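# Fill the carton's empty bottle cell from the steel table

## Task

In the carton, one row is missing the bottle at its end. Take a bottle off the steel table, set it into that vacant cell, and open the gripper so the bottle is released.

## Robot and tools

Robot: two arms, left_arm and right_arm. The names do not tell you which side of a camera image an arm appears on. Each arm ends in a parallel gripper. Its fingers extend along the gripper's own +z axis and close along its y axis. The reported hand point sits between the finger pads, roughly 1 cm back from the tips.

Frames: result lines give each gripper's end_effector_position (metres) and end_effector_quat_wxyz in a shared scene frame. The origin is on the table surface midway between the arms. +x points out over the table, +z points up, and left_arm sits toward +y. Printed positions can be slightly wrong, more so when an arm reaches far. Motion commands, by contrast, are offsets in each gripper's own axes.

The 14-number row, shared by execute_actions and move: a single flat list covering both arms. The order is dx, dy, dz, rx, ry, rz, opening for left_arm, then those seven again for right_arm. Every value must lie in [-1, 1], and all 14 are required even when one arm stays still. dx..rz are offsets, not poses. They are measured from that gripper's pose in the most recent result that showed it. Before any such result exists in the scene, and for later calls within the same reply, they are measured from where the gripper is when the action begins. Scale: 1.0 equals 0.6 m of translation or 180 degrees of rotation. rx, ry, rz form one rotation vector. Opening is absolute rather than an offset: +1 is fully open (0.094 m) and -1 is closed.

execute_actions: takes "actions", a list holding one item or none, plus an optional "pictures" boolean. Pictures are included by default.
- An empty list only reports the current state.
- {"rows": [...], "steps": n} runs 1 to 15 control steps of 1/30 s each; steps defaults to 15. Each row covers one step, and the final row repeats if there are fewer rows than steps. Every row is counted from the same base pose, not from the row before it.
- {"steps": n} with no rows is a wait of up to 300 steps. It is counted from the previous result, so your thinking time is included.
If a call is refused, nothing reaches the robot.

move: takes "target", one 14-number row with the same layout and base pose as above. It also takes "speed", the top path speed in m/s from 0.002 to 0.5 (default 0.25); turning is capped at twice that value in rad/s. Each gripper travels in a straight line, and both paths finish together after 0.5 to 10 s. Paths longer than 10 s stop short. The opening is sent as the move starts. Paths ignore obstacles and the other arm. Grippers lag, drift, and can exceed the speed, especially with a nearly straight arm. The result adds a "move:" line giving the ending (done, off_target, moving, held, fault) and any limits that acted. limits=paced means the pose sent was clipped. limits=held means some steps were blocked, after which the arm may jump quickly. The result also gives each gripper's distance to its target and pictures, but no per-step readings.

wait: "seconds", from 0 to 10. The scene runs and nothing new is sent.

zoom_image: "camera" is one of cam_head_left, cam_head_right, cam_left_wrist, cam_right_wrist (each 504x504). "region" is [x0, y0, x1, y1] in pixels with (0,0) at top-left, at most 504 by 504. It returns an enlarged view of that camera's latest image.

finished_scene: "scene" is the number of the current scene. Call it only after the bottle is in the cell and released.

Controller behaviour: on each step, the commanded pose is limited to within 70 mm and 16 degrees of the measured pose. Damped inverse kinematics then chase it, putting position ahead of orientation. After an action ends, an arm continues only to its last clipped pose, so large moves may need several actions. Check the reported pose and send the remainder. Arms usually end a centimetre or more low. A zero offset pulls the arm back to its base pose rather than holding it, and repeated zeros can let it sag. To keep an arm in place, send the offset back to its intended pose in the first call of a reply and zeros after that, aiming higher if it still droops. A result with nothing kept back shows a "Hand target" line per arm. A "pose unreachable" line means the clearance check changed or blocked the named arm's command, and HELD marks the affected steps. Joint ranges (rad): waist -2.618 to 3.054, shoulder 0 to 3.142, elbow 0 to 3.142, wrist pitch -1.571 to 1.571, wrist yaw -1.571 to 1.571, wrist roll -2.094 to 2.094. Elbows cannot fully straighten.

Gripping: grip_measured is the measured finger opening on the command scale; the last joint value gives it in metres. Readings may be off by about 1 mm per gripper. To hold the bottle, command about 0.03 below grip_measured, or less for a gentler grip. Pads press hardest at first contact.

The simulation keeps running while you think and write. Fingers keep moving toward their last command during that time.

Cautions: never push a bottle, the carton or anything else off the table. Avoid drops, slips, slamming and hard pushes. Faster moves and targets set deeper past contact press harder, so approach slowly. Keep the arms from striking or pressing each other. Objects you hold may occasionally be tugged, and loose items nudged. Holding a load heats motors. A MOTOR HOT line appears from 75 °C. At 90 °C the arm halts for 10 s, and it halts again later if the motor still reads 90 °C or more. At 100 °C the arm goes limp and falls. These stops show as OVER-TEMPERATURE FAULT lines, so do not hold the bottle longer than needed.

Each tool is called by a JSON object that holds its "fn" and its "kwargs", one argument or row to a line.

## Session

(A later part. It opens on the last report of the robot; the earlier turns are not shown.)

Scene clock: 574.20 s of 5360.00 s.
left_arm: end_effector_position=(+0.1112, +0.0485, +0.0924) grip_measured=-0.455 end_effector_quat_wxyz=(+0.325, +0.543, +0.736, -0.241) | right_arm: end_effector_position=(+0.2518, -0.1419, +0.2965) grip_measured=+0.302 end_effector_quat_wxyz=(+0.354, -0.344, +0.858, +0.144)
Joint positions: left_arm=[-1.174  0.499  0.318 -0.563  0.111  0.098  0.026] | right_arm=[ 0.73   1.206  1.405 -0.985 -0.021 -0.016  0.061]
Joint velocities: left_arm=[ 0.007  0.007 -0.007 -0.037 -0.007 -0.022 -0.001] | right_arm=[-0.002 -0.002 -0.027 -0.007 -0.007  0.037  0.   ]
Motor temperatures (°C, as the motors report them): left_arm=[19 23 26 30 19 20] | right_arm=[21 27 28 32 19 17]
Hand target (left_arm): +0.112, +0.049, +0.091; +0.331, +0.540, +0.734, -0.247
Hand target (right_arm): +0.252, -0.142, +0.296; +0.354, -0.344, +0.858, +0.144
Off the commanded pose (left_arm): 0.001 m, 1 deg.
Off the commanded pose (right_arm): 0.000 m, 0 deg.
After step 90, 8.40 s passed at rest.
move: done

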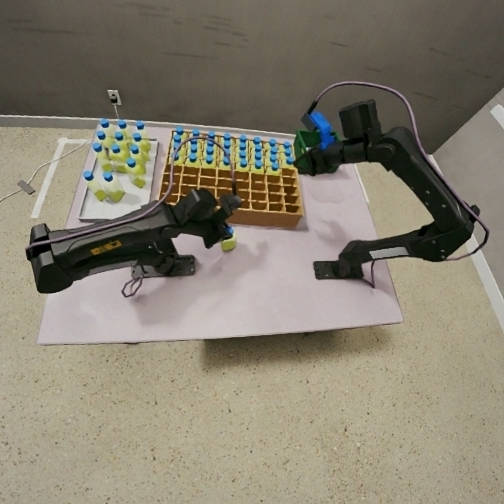

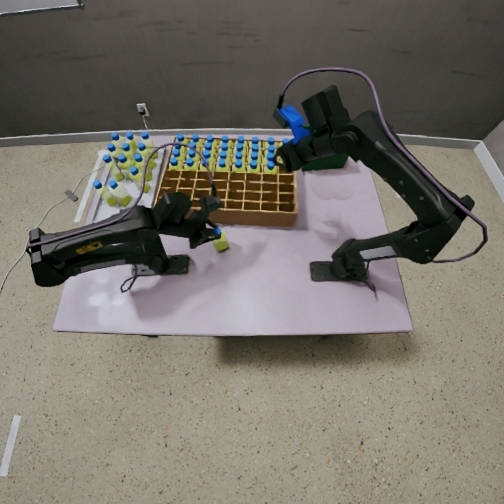

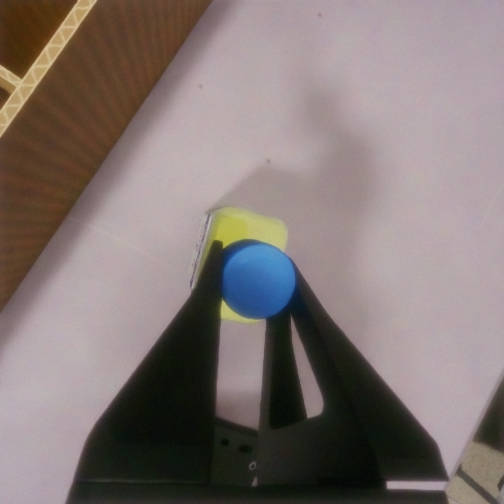

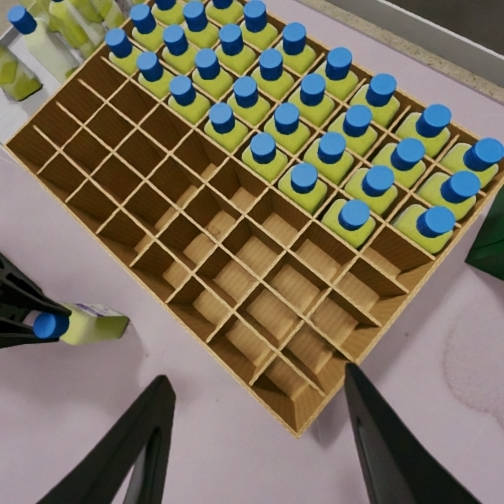

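{"fn": "move", "kwargs": {
  "target": [0.005,0,0.005,0,0.008,0,-0.53, 0,0,0,0,0,0,0.3],
  "speed": 0.01
}}

Scene clock: 582.83 s of 5360.00 s.
left_arm: end_effector_position=(+0.1120, +0.0470, +0.0919) grip_measured=-0.455 end_effector_quat_wxyz=(+0.324, +0.543, +0.736, -0.241) | right_arm: end_effector_position=(+0.2518, -0.1419, +0.2965) grip_measured=+0.302 end_effector_quat_wxyz=(+0.354, -0.344, +0.858, +0.144)
Joint positions: left_arm=[-1.174  0.512  0.318 -0.551  0.111  0.098  0.026] | right_arm=[ 0.73   1.206  1.405 -0.985 -0.021 -0.016  0.061]
Joint velocities: left_arm=[-0.007 -0.007 -0.007 -0.022 -0.051 -0.022 -0.   ] | right_arm=[ 0.002  0.007  0.002  0.022  0.051 -0.007  0.   ]
Motor temperatures (°C, as the motors report them): left_arm=[19 23 26 30 19 20] | right_arm=[21 27 28 32 19 17]
Hand target (left_arm): +0.111, +0.048, +0.088; +0.316, +0.546, +0.739, -0.234
Hand target (right_arm): +0.252, -0.142, +0.296; +0.354, -0.344, +0.858, +0.144
Off the commanded pose (left_arm): 0.004 m, 1 deg.
Off the commanded pose (right_arm): 0.000 m, 0 deg.
After step 90, 4.13 s passed at rest.
move: done

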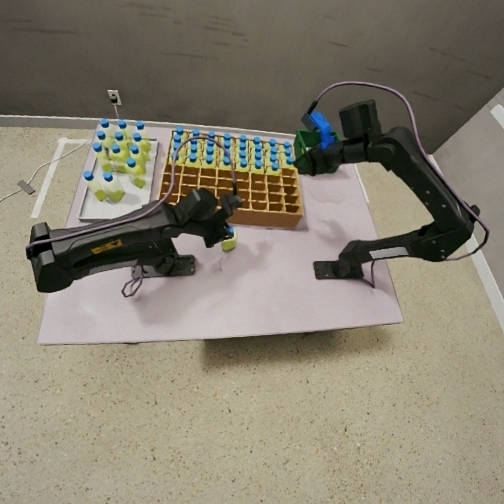

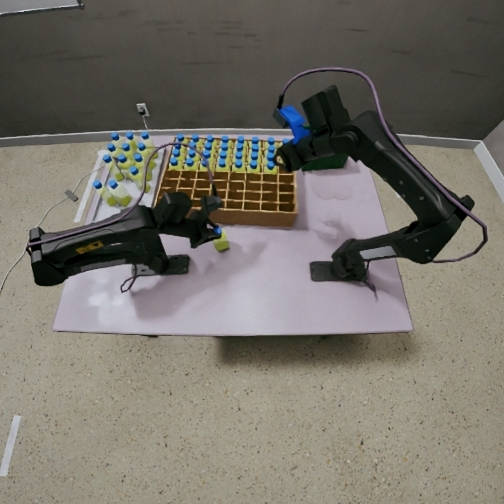

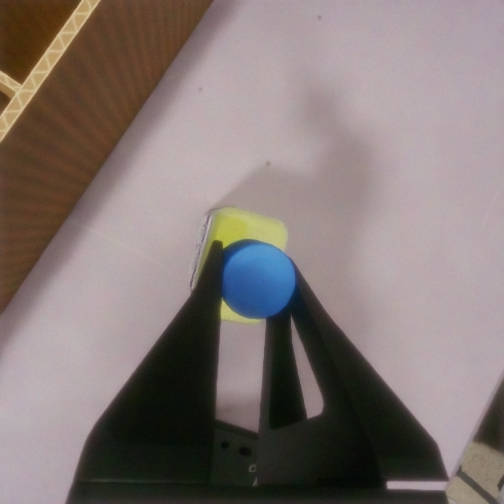

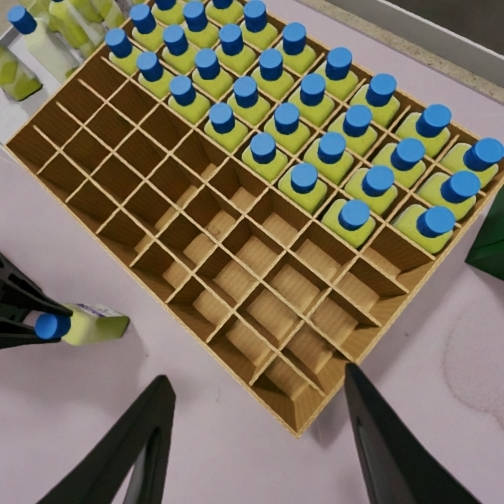

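{"fn": "execute_actions", "kwargs": {
  "actions": [
    {"rows": [[0,0,0,0,0,0,-0.42, 0,0,0,0,0,0,0.3],[0,0,0,0,0,0,-0.40, 0,0,0,0,0,0,0.3],[0,0,0,0,0,0,-0.38, 0,0,0,0,0,0,0.3],[0,0,0,0,0,0,-0.36, 0,0,0,0,0,0,0.3],[0,0,0,0,0,0,-0.33, 0,0,0,0,0,0,0.3],[0,0,0,0,0,0,-0.30, 0,0,0,0,0,0,0.3],[0,0,0,0,0,0,-0.26, 0,0,0,0,0,0,0.3],[0,0,0,0,0,0,-0.22, 0,0,0,0,0,0,0.3],[0,0,0,0,0,0,-0.2, 0,0,0,0,0,0,0.3]], "steps": 15}
  ]
}}

Scene clock: 589.73 s of 5360.00 s.
left_arm: end_effector_position=(+0.1123, +0.0462, +0.0929) grip_measured=-0.202 end_effector_quat_wxyz=(+0.326, +0.543, +0.735, -0.242) | right_arm: end_effector_position=(+0.2518, -0.1419, +0.2965) grip_measured=+0.302 end_effector_quat_wxyz=(+0.354, -0.344, +0.858, +0.144)
Joint positions: left_arm=[-1.174  0.512  0.318 -0.545  0.111  0.098  0.037] | right_arm=[ 0.73   1.206  1.405 -0.985 -0.021 -0.016  0.061]
Joint velocities: left_arm=[-0.027 -0.012  0.002 -0.007 -0.022 -0.037 -0.001] | right_arm=[ 0.012  0.017 -0.007 -0.022  0.007  0.037  0.   ]
Motor temperatures (°C, as the motors report them): left_arm=[19 23 27 29 19 20] | right_arm=[21 27 28 32 19 17]
Hand target (left_arm): +0.112, +0.047, +0.092; +0.324, +0.543, +0.736, -0.241
Hand target (right_arm): +0.252, -0.142, +0.296; +0.354, -0.344, +0.858, +0.144
Off the commanded pose (left_arm): 0.001 m, 0 deg.
Off the commanded pose (right_arm): 0.000 m, 0 deg.
Steps of this call (steps 1 to 90: nothing new was sent; then 3.40 s passed at rest; steps 91 to 105: all 15 steps of this action). Readings (end_effector_position):
91: left_arm (+0.1120, +0.0469, +0.0920) | right_arm (+0.2518, -0.1419, +0.2965)
92: left_arm (+0.1122, +0.0464, +0.0926) | right_arm (+0.2518, -0.1419, +0.2965)
94: left_arm (+0.1123, +0.0462, +0.0929) | right_arm (+0.2518, -0.1419, +0.2965)
98: left_arm (+0.1123, +0.0462, +0.0929) | right_arm (+0.2518, -0.1419, +0.2965)
105: the state above

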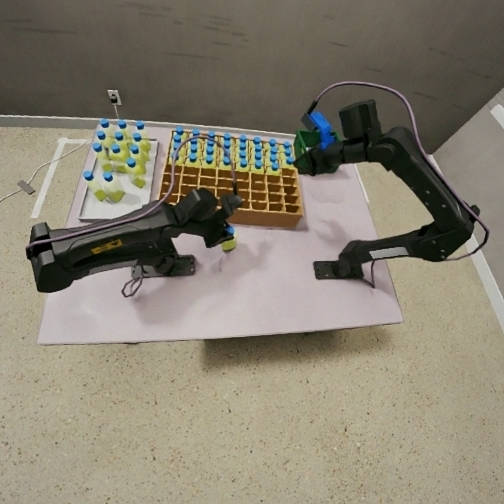

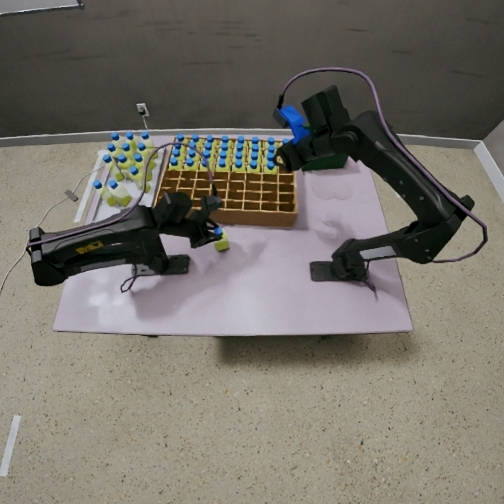

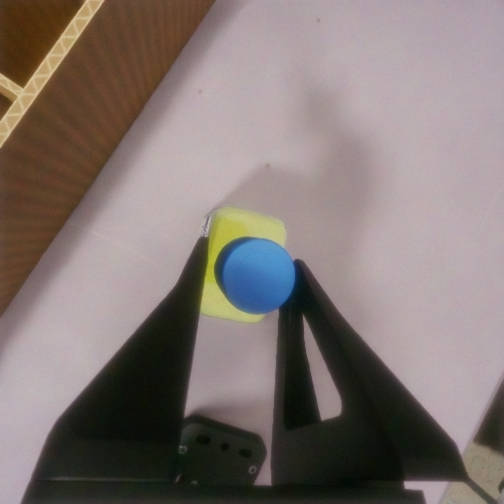

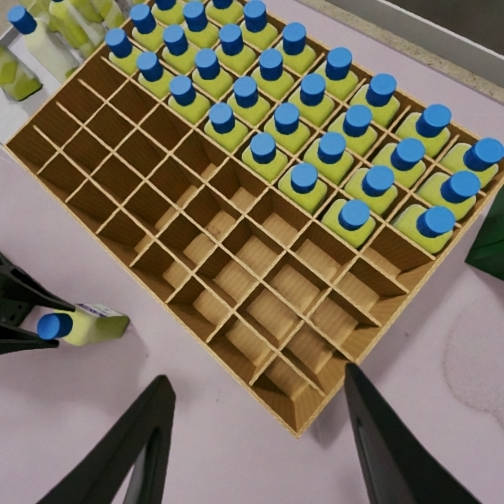

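{"fn": "move", "kwargs": {
  "target": [-0.085,0,-0.12,0,0,0,-0.1, 0,0,0,0,0,0,0.3],
  "speed": 0.06
}}

Scene clock: 598.23 s of 5360.00 s.
left_arm: end_effector_position=(+0.1080, +0.0626, +0.1742) grip_measured=-0.102 end_effector_quat_wxyz=(+0.329, +0.542, +0.734, -0.242) | right_arm: end_effector_position=(+0.2518, -0.1419, +0.2965) grip_measured=+0.302 end_effector_quat_wxyz=(+0.354, -0.344, +0.858, +0.144)
Joint positions: left_arm=[-1.14   0.512  0.647 -0.872  0.134  0.122  0.042] | right_arm=[ 0.73   1.206  1.405 -0.985 -0.021 -0.016  0.061]
Joint velocities: left_arm=[ 0.002  0.002 -0.002 -0.037 -0.007 -0.007  0.001] | right_arm=[-0.007 -0.002 -0.002 -0.007  0.037 -0.037 -0.   ]
Motor temperatures (°C, as the motors report them): left_arm=[19 23 27 29 19 20] | right_arm=[21 27 27 32 19 17]
Hand target (left_arm): +0.108, +0.064, +0.179; +0.326, +0.543, +0.735, -0.242
Hand target (right_arm): +0.252, -0.142, +0.296; +0.354, -0.344, +0.858, +0.144
Off the commanded pose (left_arm): 0.005 m, 0 deg.
Off the commanded pose (right_arm): 0.000 m, 0 deg.
After step 90, 3.53 s passed at rest.
move: done

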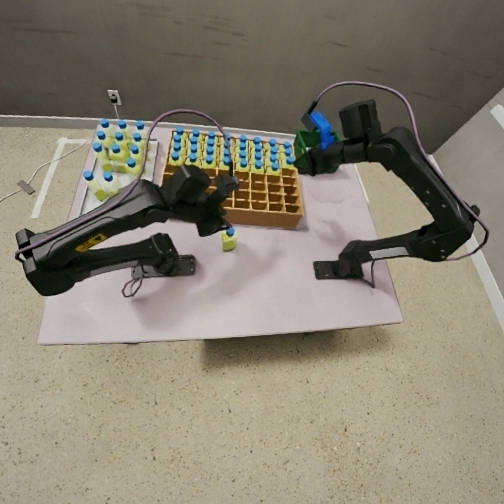

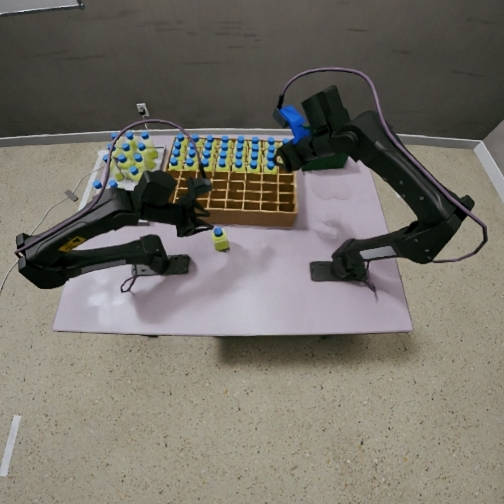

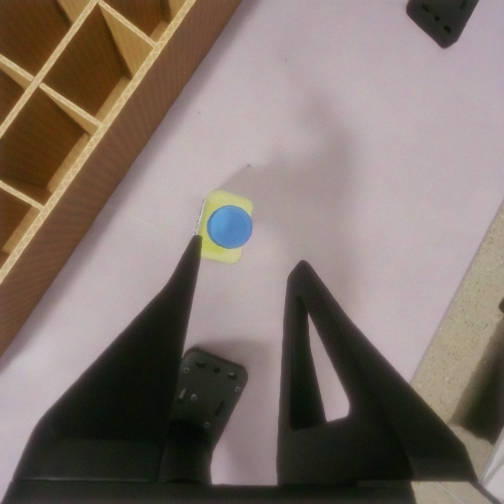

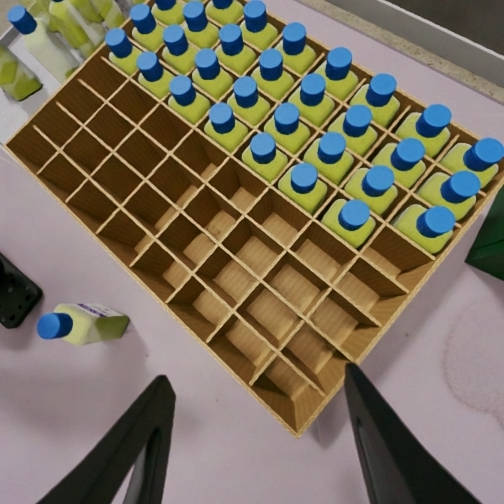

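{"fn": "move", "kwargs": {
  "target": [-0.0176,0.3143,-0.2293,-0.2353,0.0115,-0.2191,-0.1, 0,0,0,0,0,0,0.1],
  "speed": 0.15
}}

{"fn": "move", "kwargs": {
  "target": [0,0,0,0,0,0,-0.1, 0.1016,0.3556,0.128,-0.1411,-0.0162,-0.1356,0.1],
  "speed": 0.12
}}

Scene clock: 651.47 s of 5360.00 s.
left_arm: end_effector_position=(+0.2616, +0.2061, +0.2670) grip_measured=-0.102 end_effector_quat_wxyz=(+0.383, +0.126, +0.913, -0.063) | right_arm: end_effector_position=(+0.2518, -0.1419, +0.2965) grip_measured=+0.102 end_effector_quat_wxyz=(+0.354, -0.344, +0.858, +0.144)
Joint positions: left_arm=[-0.181  0.826  1.12  -1.075  0.12   0.094  0.042] | right_arm=[ 0.73   1.206  1.405 -0.985 -0.021 -0.016  0.052]
Joint velocities: left_arm=[ 0.017 -0.007 -0.022 -0.022  0.051 -0.022  0.   ] | right_arm=[ 0.012 -0.022  0.007 -0.037 -0.022 -0.051 -0.   ]
Motor temperatures (°C, as the motors report them): left_arm=[19 23 28 28 19 20] | right_arm=[21 26 27 33 19 17]
Hand target (left_arm): +0.263, +0.210, +0.273; +0.384, +0.117, +0.914, -0.057
Hand target (right_arm): +0.252, -0.142, +0.296; +0.354, -0.344, +0.858, +0.144
Off the commanded pose (left_arm): 0.008 m, 2 deg.
Off the commanded pose (right_arm): 0.000 m, 0 deg.
After step 90, 46.50 s passed at rest.
move: done

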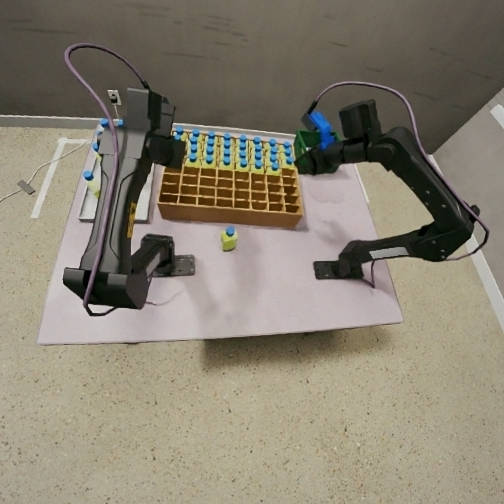

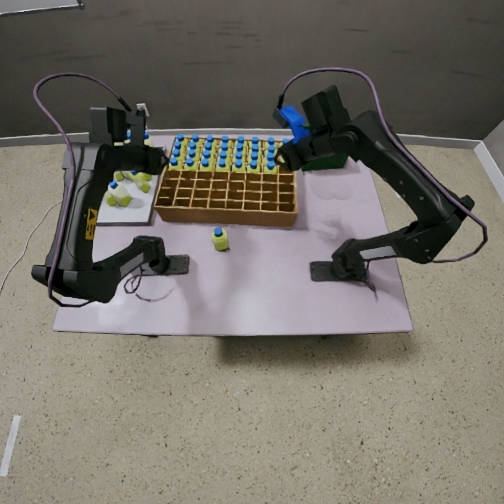

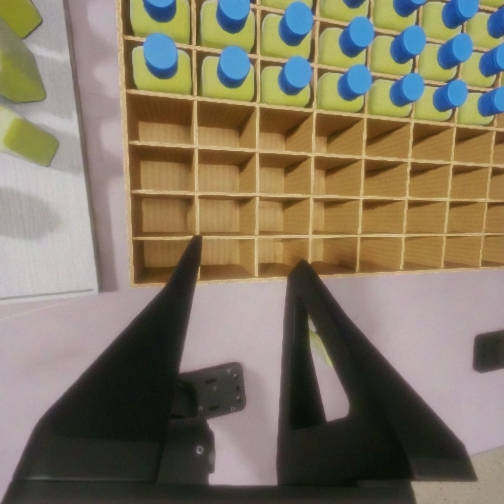

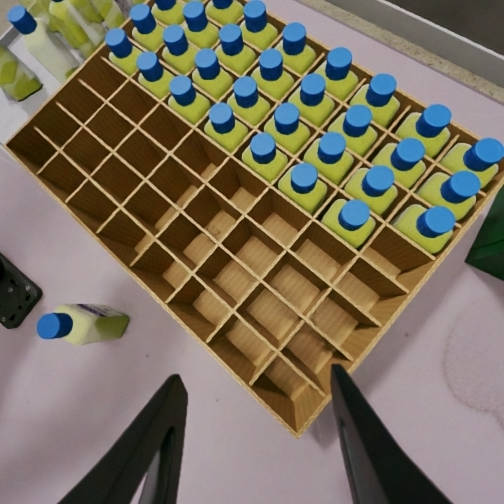

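Scene clock: 654.53 s of 5360.00 s.
left_arm: end_effector_position=(+0.2616, +0.2061, +0.2670) grip_measured=-0.102 end_effector_quat_wxyz=(+0.383, +0.126, +0.913, -0.063) | right_arm: end_effector_position=(+0.1148, +0.0191, +0.2060) grip_measured=+0.102 end_effector_quat_wxyz=(+0.319, -0.572, +0.710, +0.260)
Joint positions: left_arm=[-0.181  0.826  1.12  -1.075  0.12   0.094  0.042] | right_arm=[ 1.27   1.349  1.086 -0.462 -0.062 -0.05   0.052]
Joint velocities: left_arm=[ 0.002 -0.012  0.007  0.037 -0.051  0.007  0.001] | right_arm=[ 0.002  0.007 -0.007 -0.037 -0.037 -0.007 -0.   ]
Motor temperatures (°C, as the motors report them): left_arm=[19 23 28 28 19 20] | right_arm=[21 27 27 33 19 17]
Hand target (left_arm): +0.262, +0.206, +0.267; +0.383, +0.126, +0.913, -0.063
Hand target (right_arm): +0.110, +0.022, +0.200; +0.314, -0.580, +0.705, +0.261
Off the commanded pose (left_arm): 0.000 m, 0 deg.
Off the commanded pose (right_arm): 0.007 m, 1 deg.
move: done

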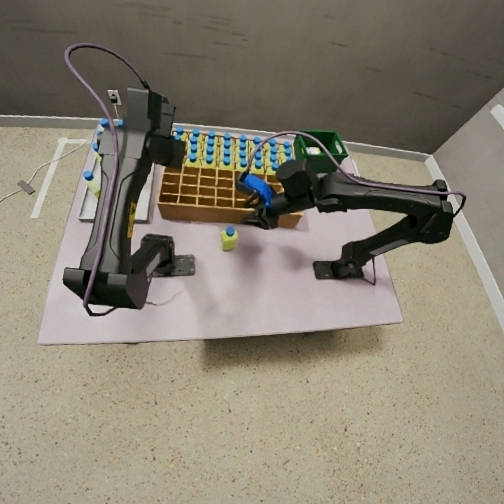

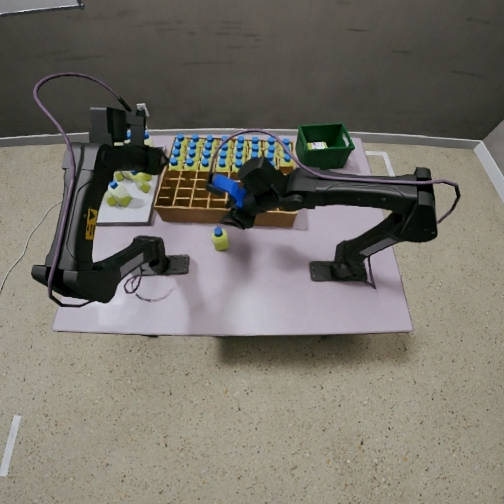

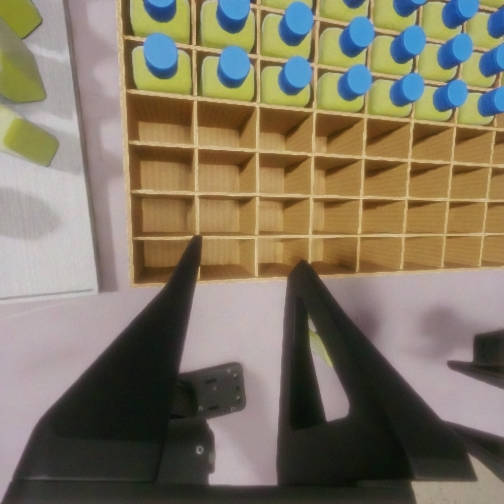

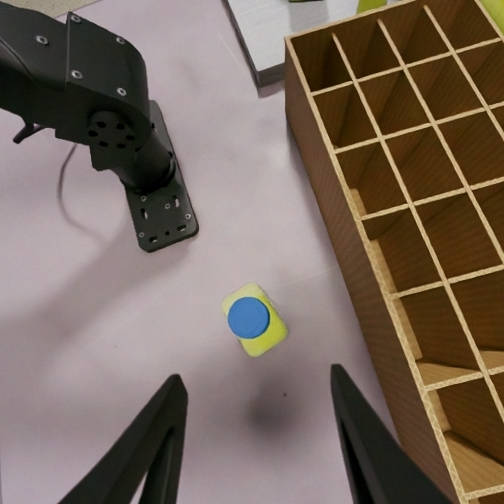

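{"fn": "zoom_image", "kwargs": {
  "camera": "cam_right_wrist",
  "region": [190, 250, 370, 390]
}}

Region (190, 250, 370, 390) of cam_right_wrist's 504x504 image, scaled by 2.800, with more detail than that image has.

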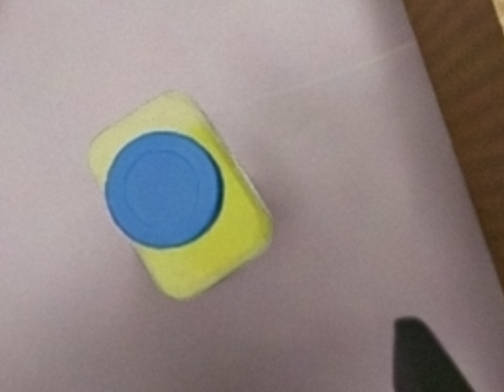

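{"fn": "move", "kwargs": {
  "target": [0,0,0,0,0,0,-0.1, 0.0616,0.0055,0.1093,-0.006,0.004,-0.0073,0.05],
  "speed": 0.08
}}

Scene clock: 702.67 s of 5360.00 s.
left_arm: end_effector_position=(+0.2616, +0.2061, +0.2670) grip_measured=-0.102 end_effector_quat_wxyz=(+0.383, +0.126, +0.913, -0.063) | right_arm: end_effector_position=(+0.1209, +0.0418, +0.1398) grip_measured=+0.052 end_effector_quat_wxyz=(+0.317, -0.577, +0.707, +0.257)
Joint positions: left_arm=[-0.181  0.826  1.12  -1.075  0.12   0.094  0.042] | right_arm=[ 1.27   1.489  0.943 -0.186 -0.065 -0.061  0.049]
Joint velocities: left_arm=[ 0.012  0.012  0.007 -0.007  0.007 -0.022 -0.001] | right_arm=[ 0.002 -0.017 -0.022  0.037  0.007 -0.007 -0.001]
Motor temperatures (°C, as the motors report them): left_arm=[19 23 27 28 19 20] | right_arm=[21 27 27 34 19 17]
Hand target (left_arm): +0.262, +0.206, +0.267; +0.383, +0.126, +0.913, -0.063
Hand target (right_arm): +0.116, +0.043, +0.134; +0.312, -0.585, +0.703, +0.259
Off the commanded pose (left_arm): 0.000 m, 0 deg.
Off the commanded pose (right_arm): 0.007 m, 1 deg.
After step 90, 43.63 s passed at rest.
move: done

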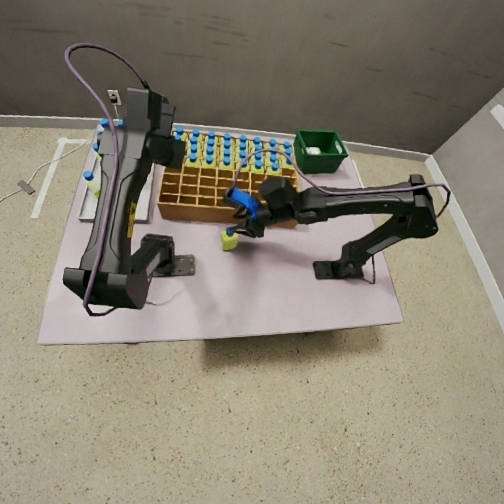

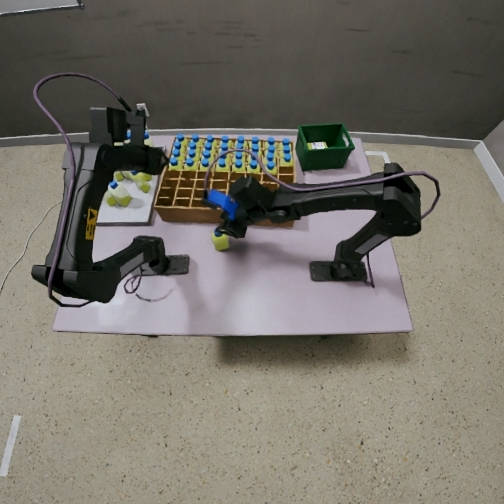

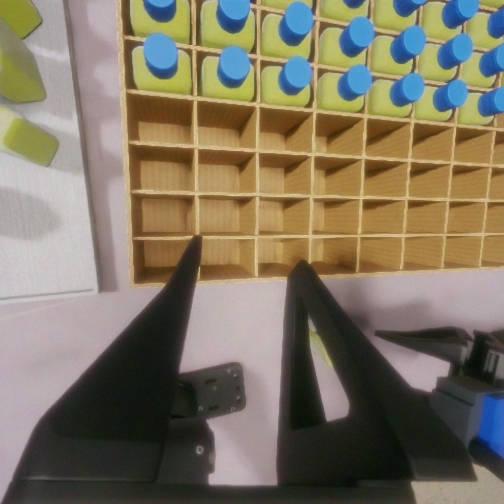

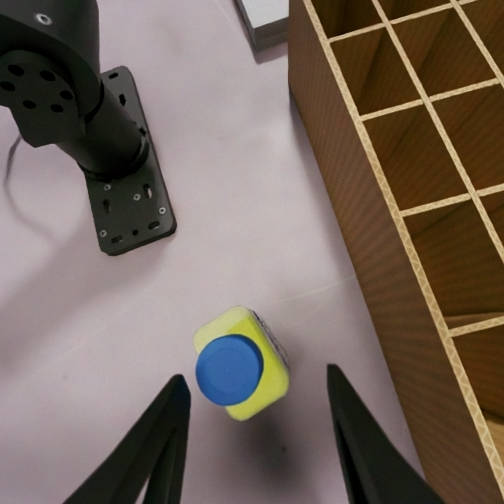

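{"fn": "move", "kwargs": {
  "target": [0,0,0,0,0,0,-0.1, 0.0162,0.0232,0.0218,0,-0.006,0,0.1],
  "speed": 0.03
}}

Scene clock: 730.83 s of 5360.00 s.
left_arm: end_effector_position=(+0.2616, +0.2061, +0.2670) grip_measured=-0.102 end_effector_quat_wxyz=(+0.383, +0.126, +0.913, -0.063) | right_arm: end_effector_position=(+0.1103, +0.0476, +0.1363) grip_measured=+0.098 end_effector_quat_wxyz=(+0.331, -0.572, +0.700, +0.269)
Joint positions: left_arm=[-0.181  0.826  1.12  -1.075  0.12   0.094  0.042] | right_arm=[ 1.309  1.489  0.896 -0.097 -0.039 -0.035  0.052]
Joint velocities: left_arm=[-0.012  0.007 -0.007 -0.007  0.022  0.022 -0.   ] | right_arm=[ 0.002  0.017  0.017 -0.022 -0.11  -0.022 -0.001]
Motor temperatures (°C, as the motors report them): left_arm=[19 23 26 29 19 20] | right_arm=[21 27 27 34 19 17]
Hand target (left_arm): +0.262, +0.206, +0.267; +0.383, +0.126, +0.913, -0.063
Hand target (right_arm): +0.108, +0.047, +0.124; +0.323, -0.575, +0.704, +0.263
Off the commanded pose (left_arm): 0.000 m, 0 deg.
Off the commanded pose (right_arm): 0.013 m, 1 deg.
After step 90, 24.03 s passed at rest.
move: off_target (right_arm)

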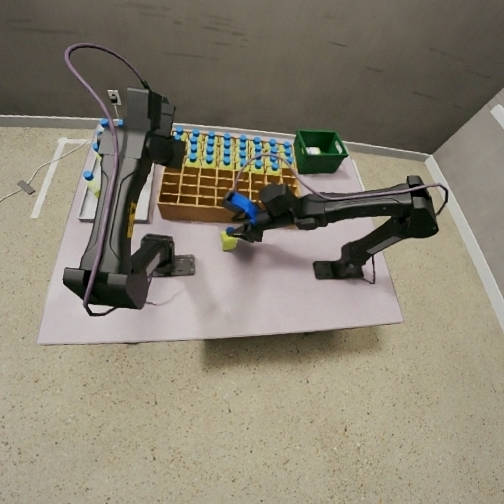

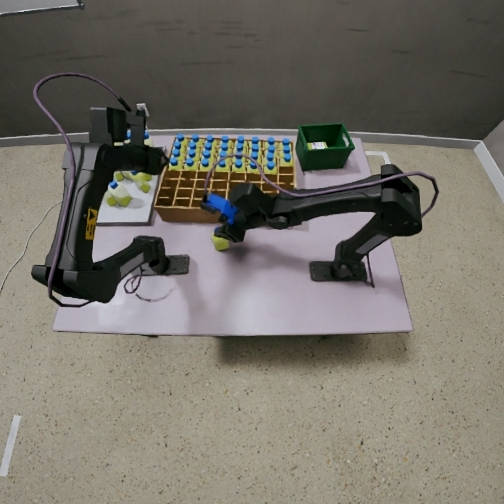

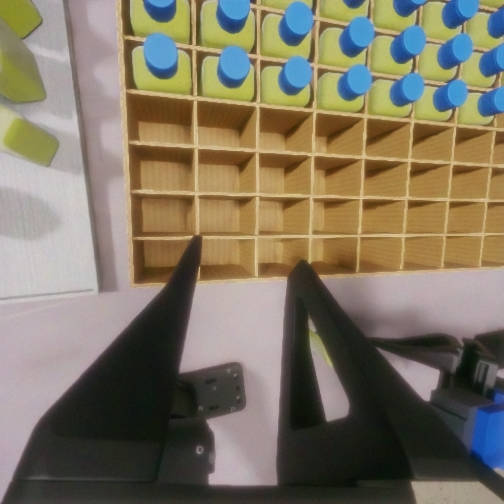

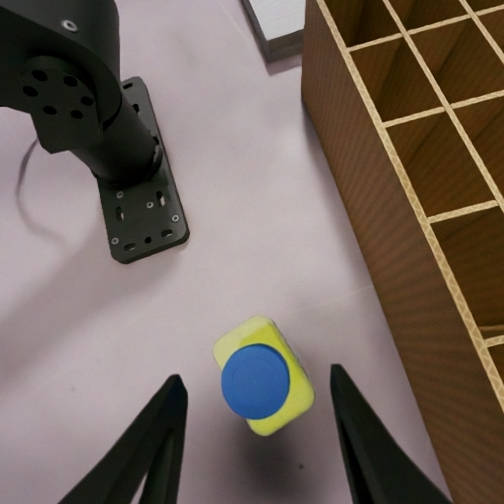

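{"fn": "move", "kwargs": {
  "target": [0,0,0,0,0,0,-0.1, 0.034,-0.001,0.032,0,0.018,0,0.1],
  "speed": 0.02
}}

Scene clock: 741.13 s of 5360.00 s.
left_arm: end_effector_position=(+0.2616, +0.2061, +0.2670) grip_measured=-0.102 end_effector_quat_wxyz=(+0.383, +0.126, +0.913, -0.063) | right_arm: end_effector_position=(+0.1109, +0.0492, +0.1147) grip_measured=+0.098 end_effector_quat_wxyz=(+0.313, -0.578, +0.709, +0.256)
Joint positions: left_arm=[-0.181  0.826  1.12  -1.075  0.12   0.094  0.042] | right_arm=[ 1.309  1.545  0.896 -0.089 -0.039 -0.034  0.052]
Joint velocities: left_arm=[ 0.007 -0.007  0.002 -0.022 -0.007  0.022 -0.002] | right_arm=[ 0.002 -0.007 -0.012  0.081  0.022 -0.007  0.   ]
Motor temperatures (°C, as the motors report them): left_arm=[19 23 26 29 19 20] | right_arm=[21 27 27 34 19 17]
Hand target (left_arm): +0.262, +0.206, +0.267; +0.383, +0.126, +0.913, -0.063
Hand target (right_arm): +0.111, +0.049, +0.108; +0.310, -0.580, +0.710, +0.253
Off the commanded pose (left_arm): 0.000 m, 0 deg.
Off the commanded pose (right_arm): 0.006 m, 0 deg.
After step 90, 5.63 s passed at rest.
move: done

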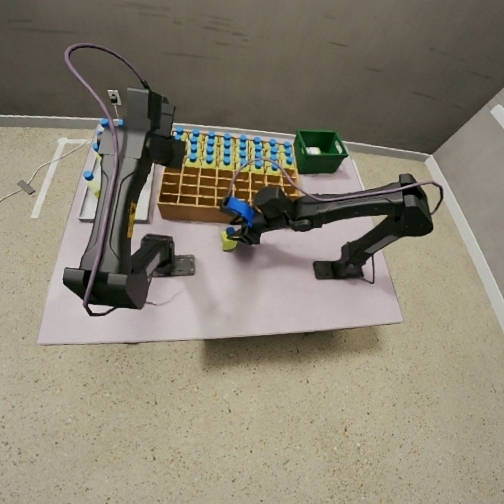

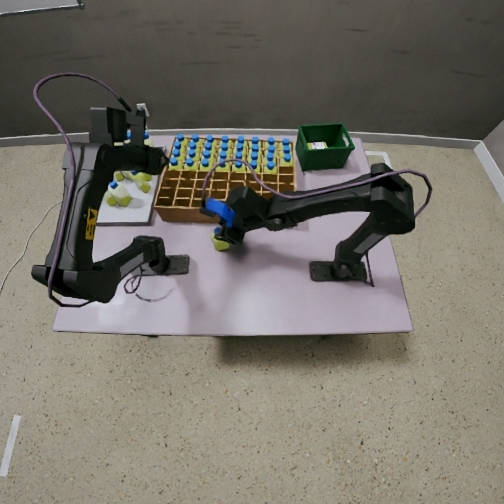

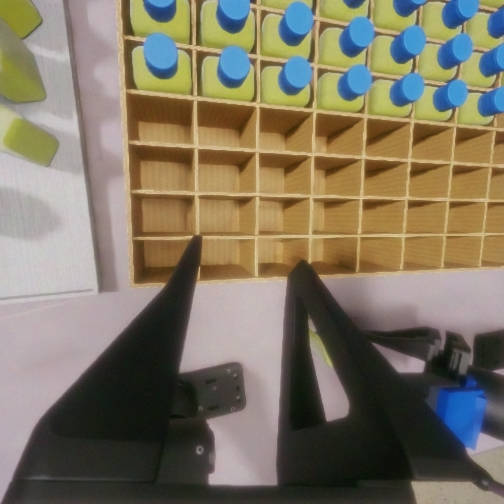

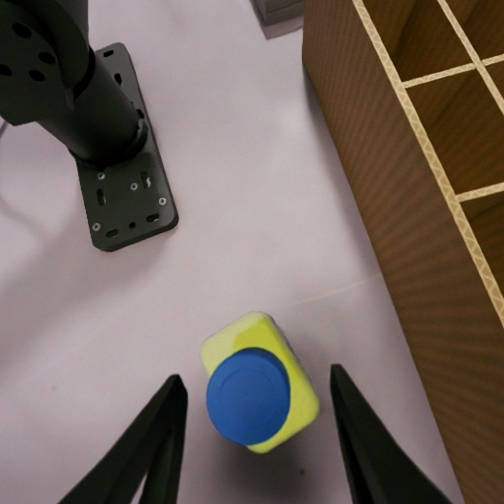

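{"fn": "move", "kwargs": {
  "target": [0,0,0,0,0,0,-0.1, 0.0155,0,0.0155,0,0.008,0,0.05],
  "speed": 0.015
}}

Scene clock: 746.37 s of 5360.00 s.
left_arm: end_effector_position=(+0.2616, +0.2061, +0.2670) grip_measured=-0.102 end_effector_quat_wxyz=(+0.383, +0.126, +0.913, -0.063) | right_arm: end_effector_position=(+0.1110, +0.0494, +0.1071) grip_measured=+0.052 end_effector_quat_wxyz=(+0.307, -0.580, +0.712, +0.251)
Joint positions: left_arm=[-0.181  0.826  1.12  -1.075  0.12   0.094  0.042] | right_arm=[ 1.309  1.565  0.896 -0.087 -0.039 -0.034  0.049]
Joint velocities: left_arm=[-0.012  0.012 -0.012 -0.007  0.007 -0.037 -0.001] | right_arm=[-0.007 -0.017 -0.007 -0.125  0.007 -0.051  0.   ]
Motor temperatures (°C, as the motors report them): left_arm=[19 23 26 29 19 20] | right_arm=[21 27 27 34 19 17]
Hand target (left_arm): +0.262, +0.206, +0.267; +0.383, +0.126, +0.913, -0.063
Hand target (right_arm): +0.111, +0.050, +0.102; +0.304, -0.581, +0.713, +0.249
Off the commanded pose (left_arm): 0.000 m, 0 deg.
Off the commanded pose (right_arm): 0.005 m, 0 deg.
After step 90, 1.13 s passed at rest.
move: done

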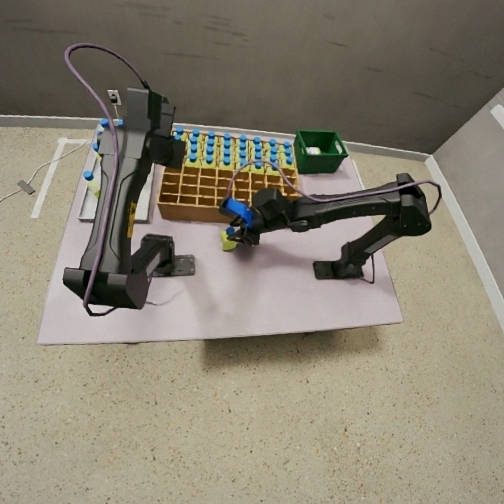

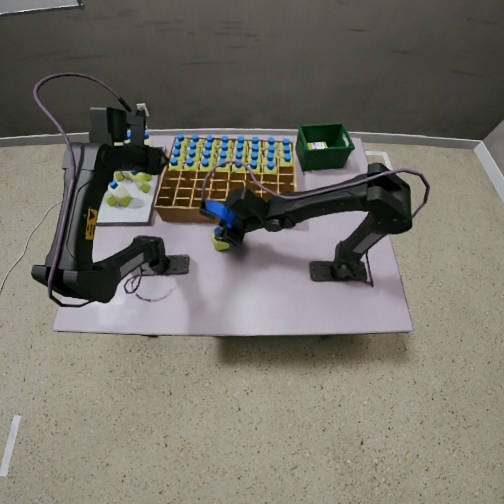

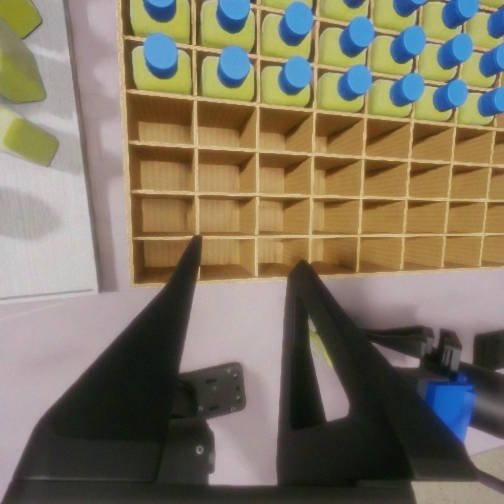

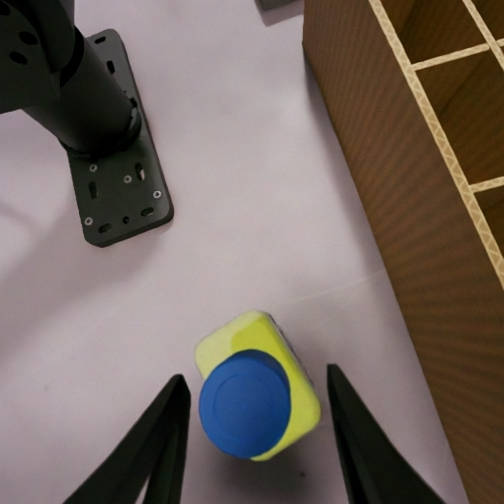

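{"fn": "execute_actions", "kwargs": {
  "actions": [
    {"rows": [[0,0,0,0,0,0,-0.1, 0,0,0,0,0,0,-0.02],[0,0,0,0,0,0,-0.1, 0,0,0,0,0,0,-0.08],[0,0,0,0,0,0,-0.1, 0,0,0,0,0,0,-0.14],[0,0,0,0,0,0,-0.1, 0,0,0,0,0,0,-0.20],[0,0,0,0,0,0,-0.1, 0,0,0,0,0,0,-0.25],[0,0,0,0,0,0,-0.1, 0,0,0,0,0,0,-0.29],[0,0,0,0,0,0,-0.1, 0,0,0,0,0,0,-0.33],[0,0,0,0,0,0,-0.1, 0,0,0,0,0,0,-0.36],[0,0,0,0,0,0,-0.1, 0,0,0,0,0,0,-0.39],[0,0,0,0,0,0,-0.1, 0,0,0,0,0,0,-0.42],[0,0,0,0,0,0,-0.1, 0,0,0,0,0,0,-0.45],[0,0,0,0,0,0,-0.1, 0,0,0,0,0,0,-0.47],[0,0,0,0,0,0,-0.1, 0,0,0,0,0,0,-0.49]], "steps": 15}
  ]
}}

{"fn": "wait", "kwargs": {
  "seconds": 1
}}

Scene clock: 759.17 s of 5360.00 s.
left_arm: end_effector_position=(+0.2616, +0.2061, +0.2670) grip_measured=-0.102 end_effector_quat_wxyz=(+0.383, +0.126, +0.913, -0.063) | right_arm: end_effector_position=(+0.1110, +0.0494, +0.1071) grip_measured=-0.455 end_effector_quat_wxyz=(+0.307, -0.580, +0.712, +0.251)
Joint positions: left_arm=[-0.181  0.826  1.12  -1.075  0.12   0.094  0.042] | right_arm=[ 1.309  1.565  0.896 -0.087 -0.039 -0.034  0.026]
Joint velocities: left_arm=[-0.012 -0.027  0.002  0.037 -0.037  0.007  0.001] | right_arm=[ 0.002  0.012 -0.007 -0.022  0.022  0.007 -0.002]
Motor temperatures (°C, as the motors report them): left_arm=[19 23 26 29 19 20] | right_arm=[21 27 27 34 19 17]
Hand target (left_arm): +0.262, +0.206, +0.267; +0.383, +0.126, +0.913, -0.063
Hand target (right_arm): +0.111, +0.049, +0.107; +0.307, -0.580, +0.712, +0.251
Off the commanded pose (left_arm): 0.000 m, 0 deg.
Off the commanded pose (right_arm): 0.000 m, 0 deg.
Steps of this call (steps 1 to 90: nothing new was sent; then 9.30 s passed at rest; steps 91 to 105: all 15 steps of this action). Readings (end_effector_position):
91: left_arm (+0.2616, +0.2061, +0.2670) | right_arm (+0.1110, +0.0494, +0.1071)
92: left_arm (+0.2616, +0.2061, +0.2670) | right_arm (+0.1110, +0.0494, +0.1071)
94: left_arm (+0.2616, +0.2061, +0.2670) | right_arm (+0.1110, +0.0494, +0.1071)
98: left_arm (+0.2616, +0.2061, +0.2670) | right_arm (+0.1110, +0.0494, +0.1071)
105: the state above

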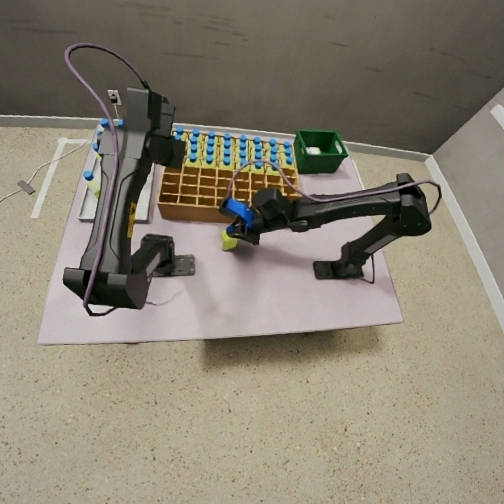

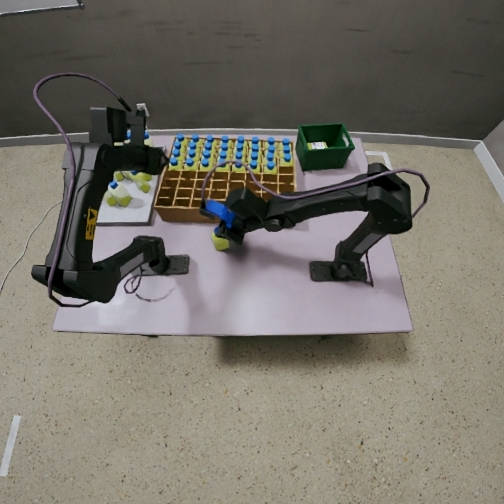

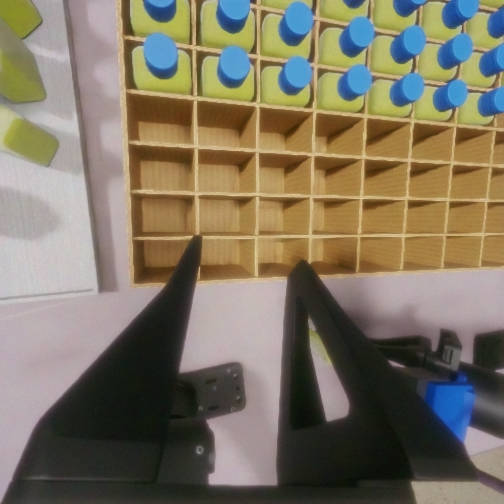

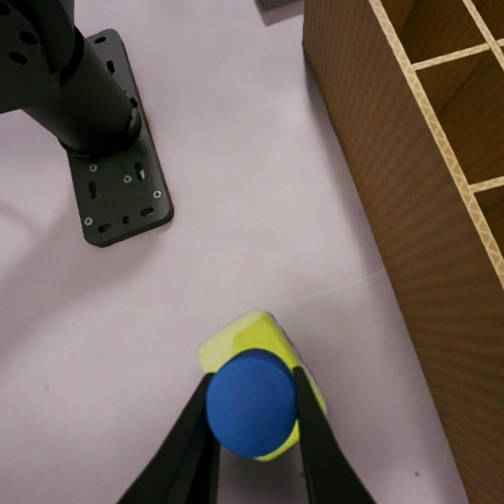

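Scene clock: 760.17 s of 5360.00 s.
left_arm: end_effector_position=(+0.2616, +0.2061, +0.2670) grip_measured=-0.102 end_effector_quat_wxyz=(+0.383, +0.126, +0.913, -0.063) | right_arm: end_effector_position=(+0.1110, +0.0494, +0.1071) grip_measured=-0.455 end_effector_quat_wxyz=(+0.307, -0.580, +0.712, +0.251)
Joint positions: left_arm=[-0.181  0.826  1.12  -1.075  0.12   0.094  0.042] | right_arm=[ 1.309  1.565  0.896 -0.087 -0.039 -0.034  0.026]
Joint velocities: left_arm=[ 0.027  0.037 -0.007 -0.037 -0.037 -0.037 -0.001] | right_arm=[-0.002 -0.012  0.007  0.007 -0.022  0.037  0.001]
Motor temperatures (°C, as the motors report them): left_arm=[19 23 26 29 19 20] | right_arm=[21 27 27 34 19 17]
Hand target (left_arm): +0.262, +0.206, +0.267; +0.383, +0.126, +0.913, -0.063
Hand target (right_arm): +0.111, +0.049, +0.107; +0.307, -0.580, +0.712, +0.251
Off the commanded pose (left_arm): 0.000 m, 0 deg.
Off the commanded pose (right_arm): 0.000 m, 0 deg.
Steps of this call (steps 1 to 30: nothing new was sent). Readings (end_effector_position):
1: left_arm (+0.2616, +0.2061, +0.2670) | right_arm (+0.1110, +0.0494, +0.1071)
2: left_arm (+0.2616, +0.2061, +0.2670) | right_arm (+0.1110, +0.0494, +0.1071)
4: left_arm (+0.2616, +0.2061, +0.2670) | right_arm (+0.1110, +0.0494, +0.1071)
8: left_arm (+0.2616, +0.2061, +0.2670) | right_arm (+0.1110, +0.0494, +0.1071)
30: the state above

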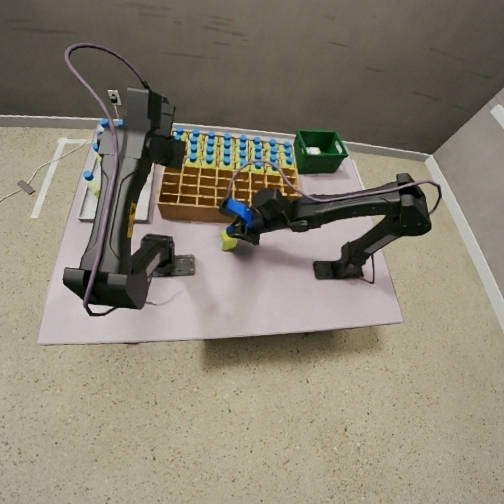

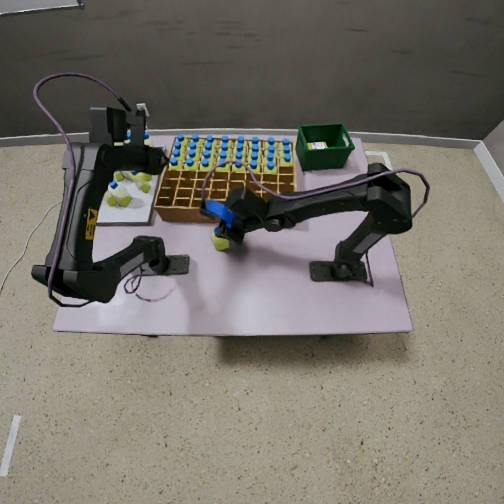

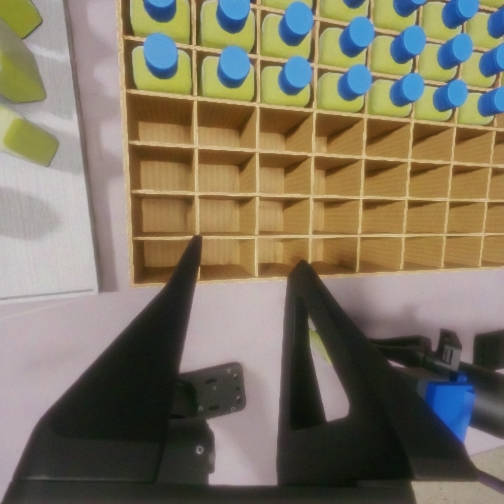

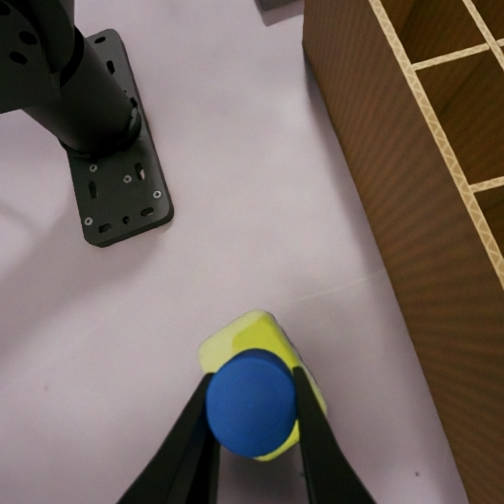

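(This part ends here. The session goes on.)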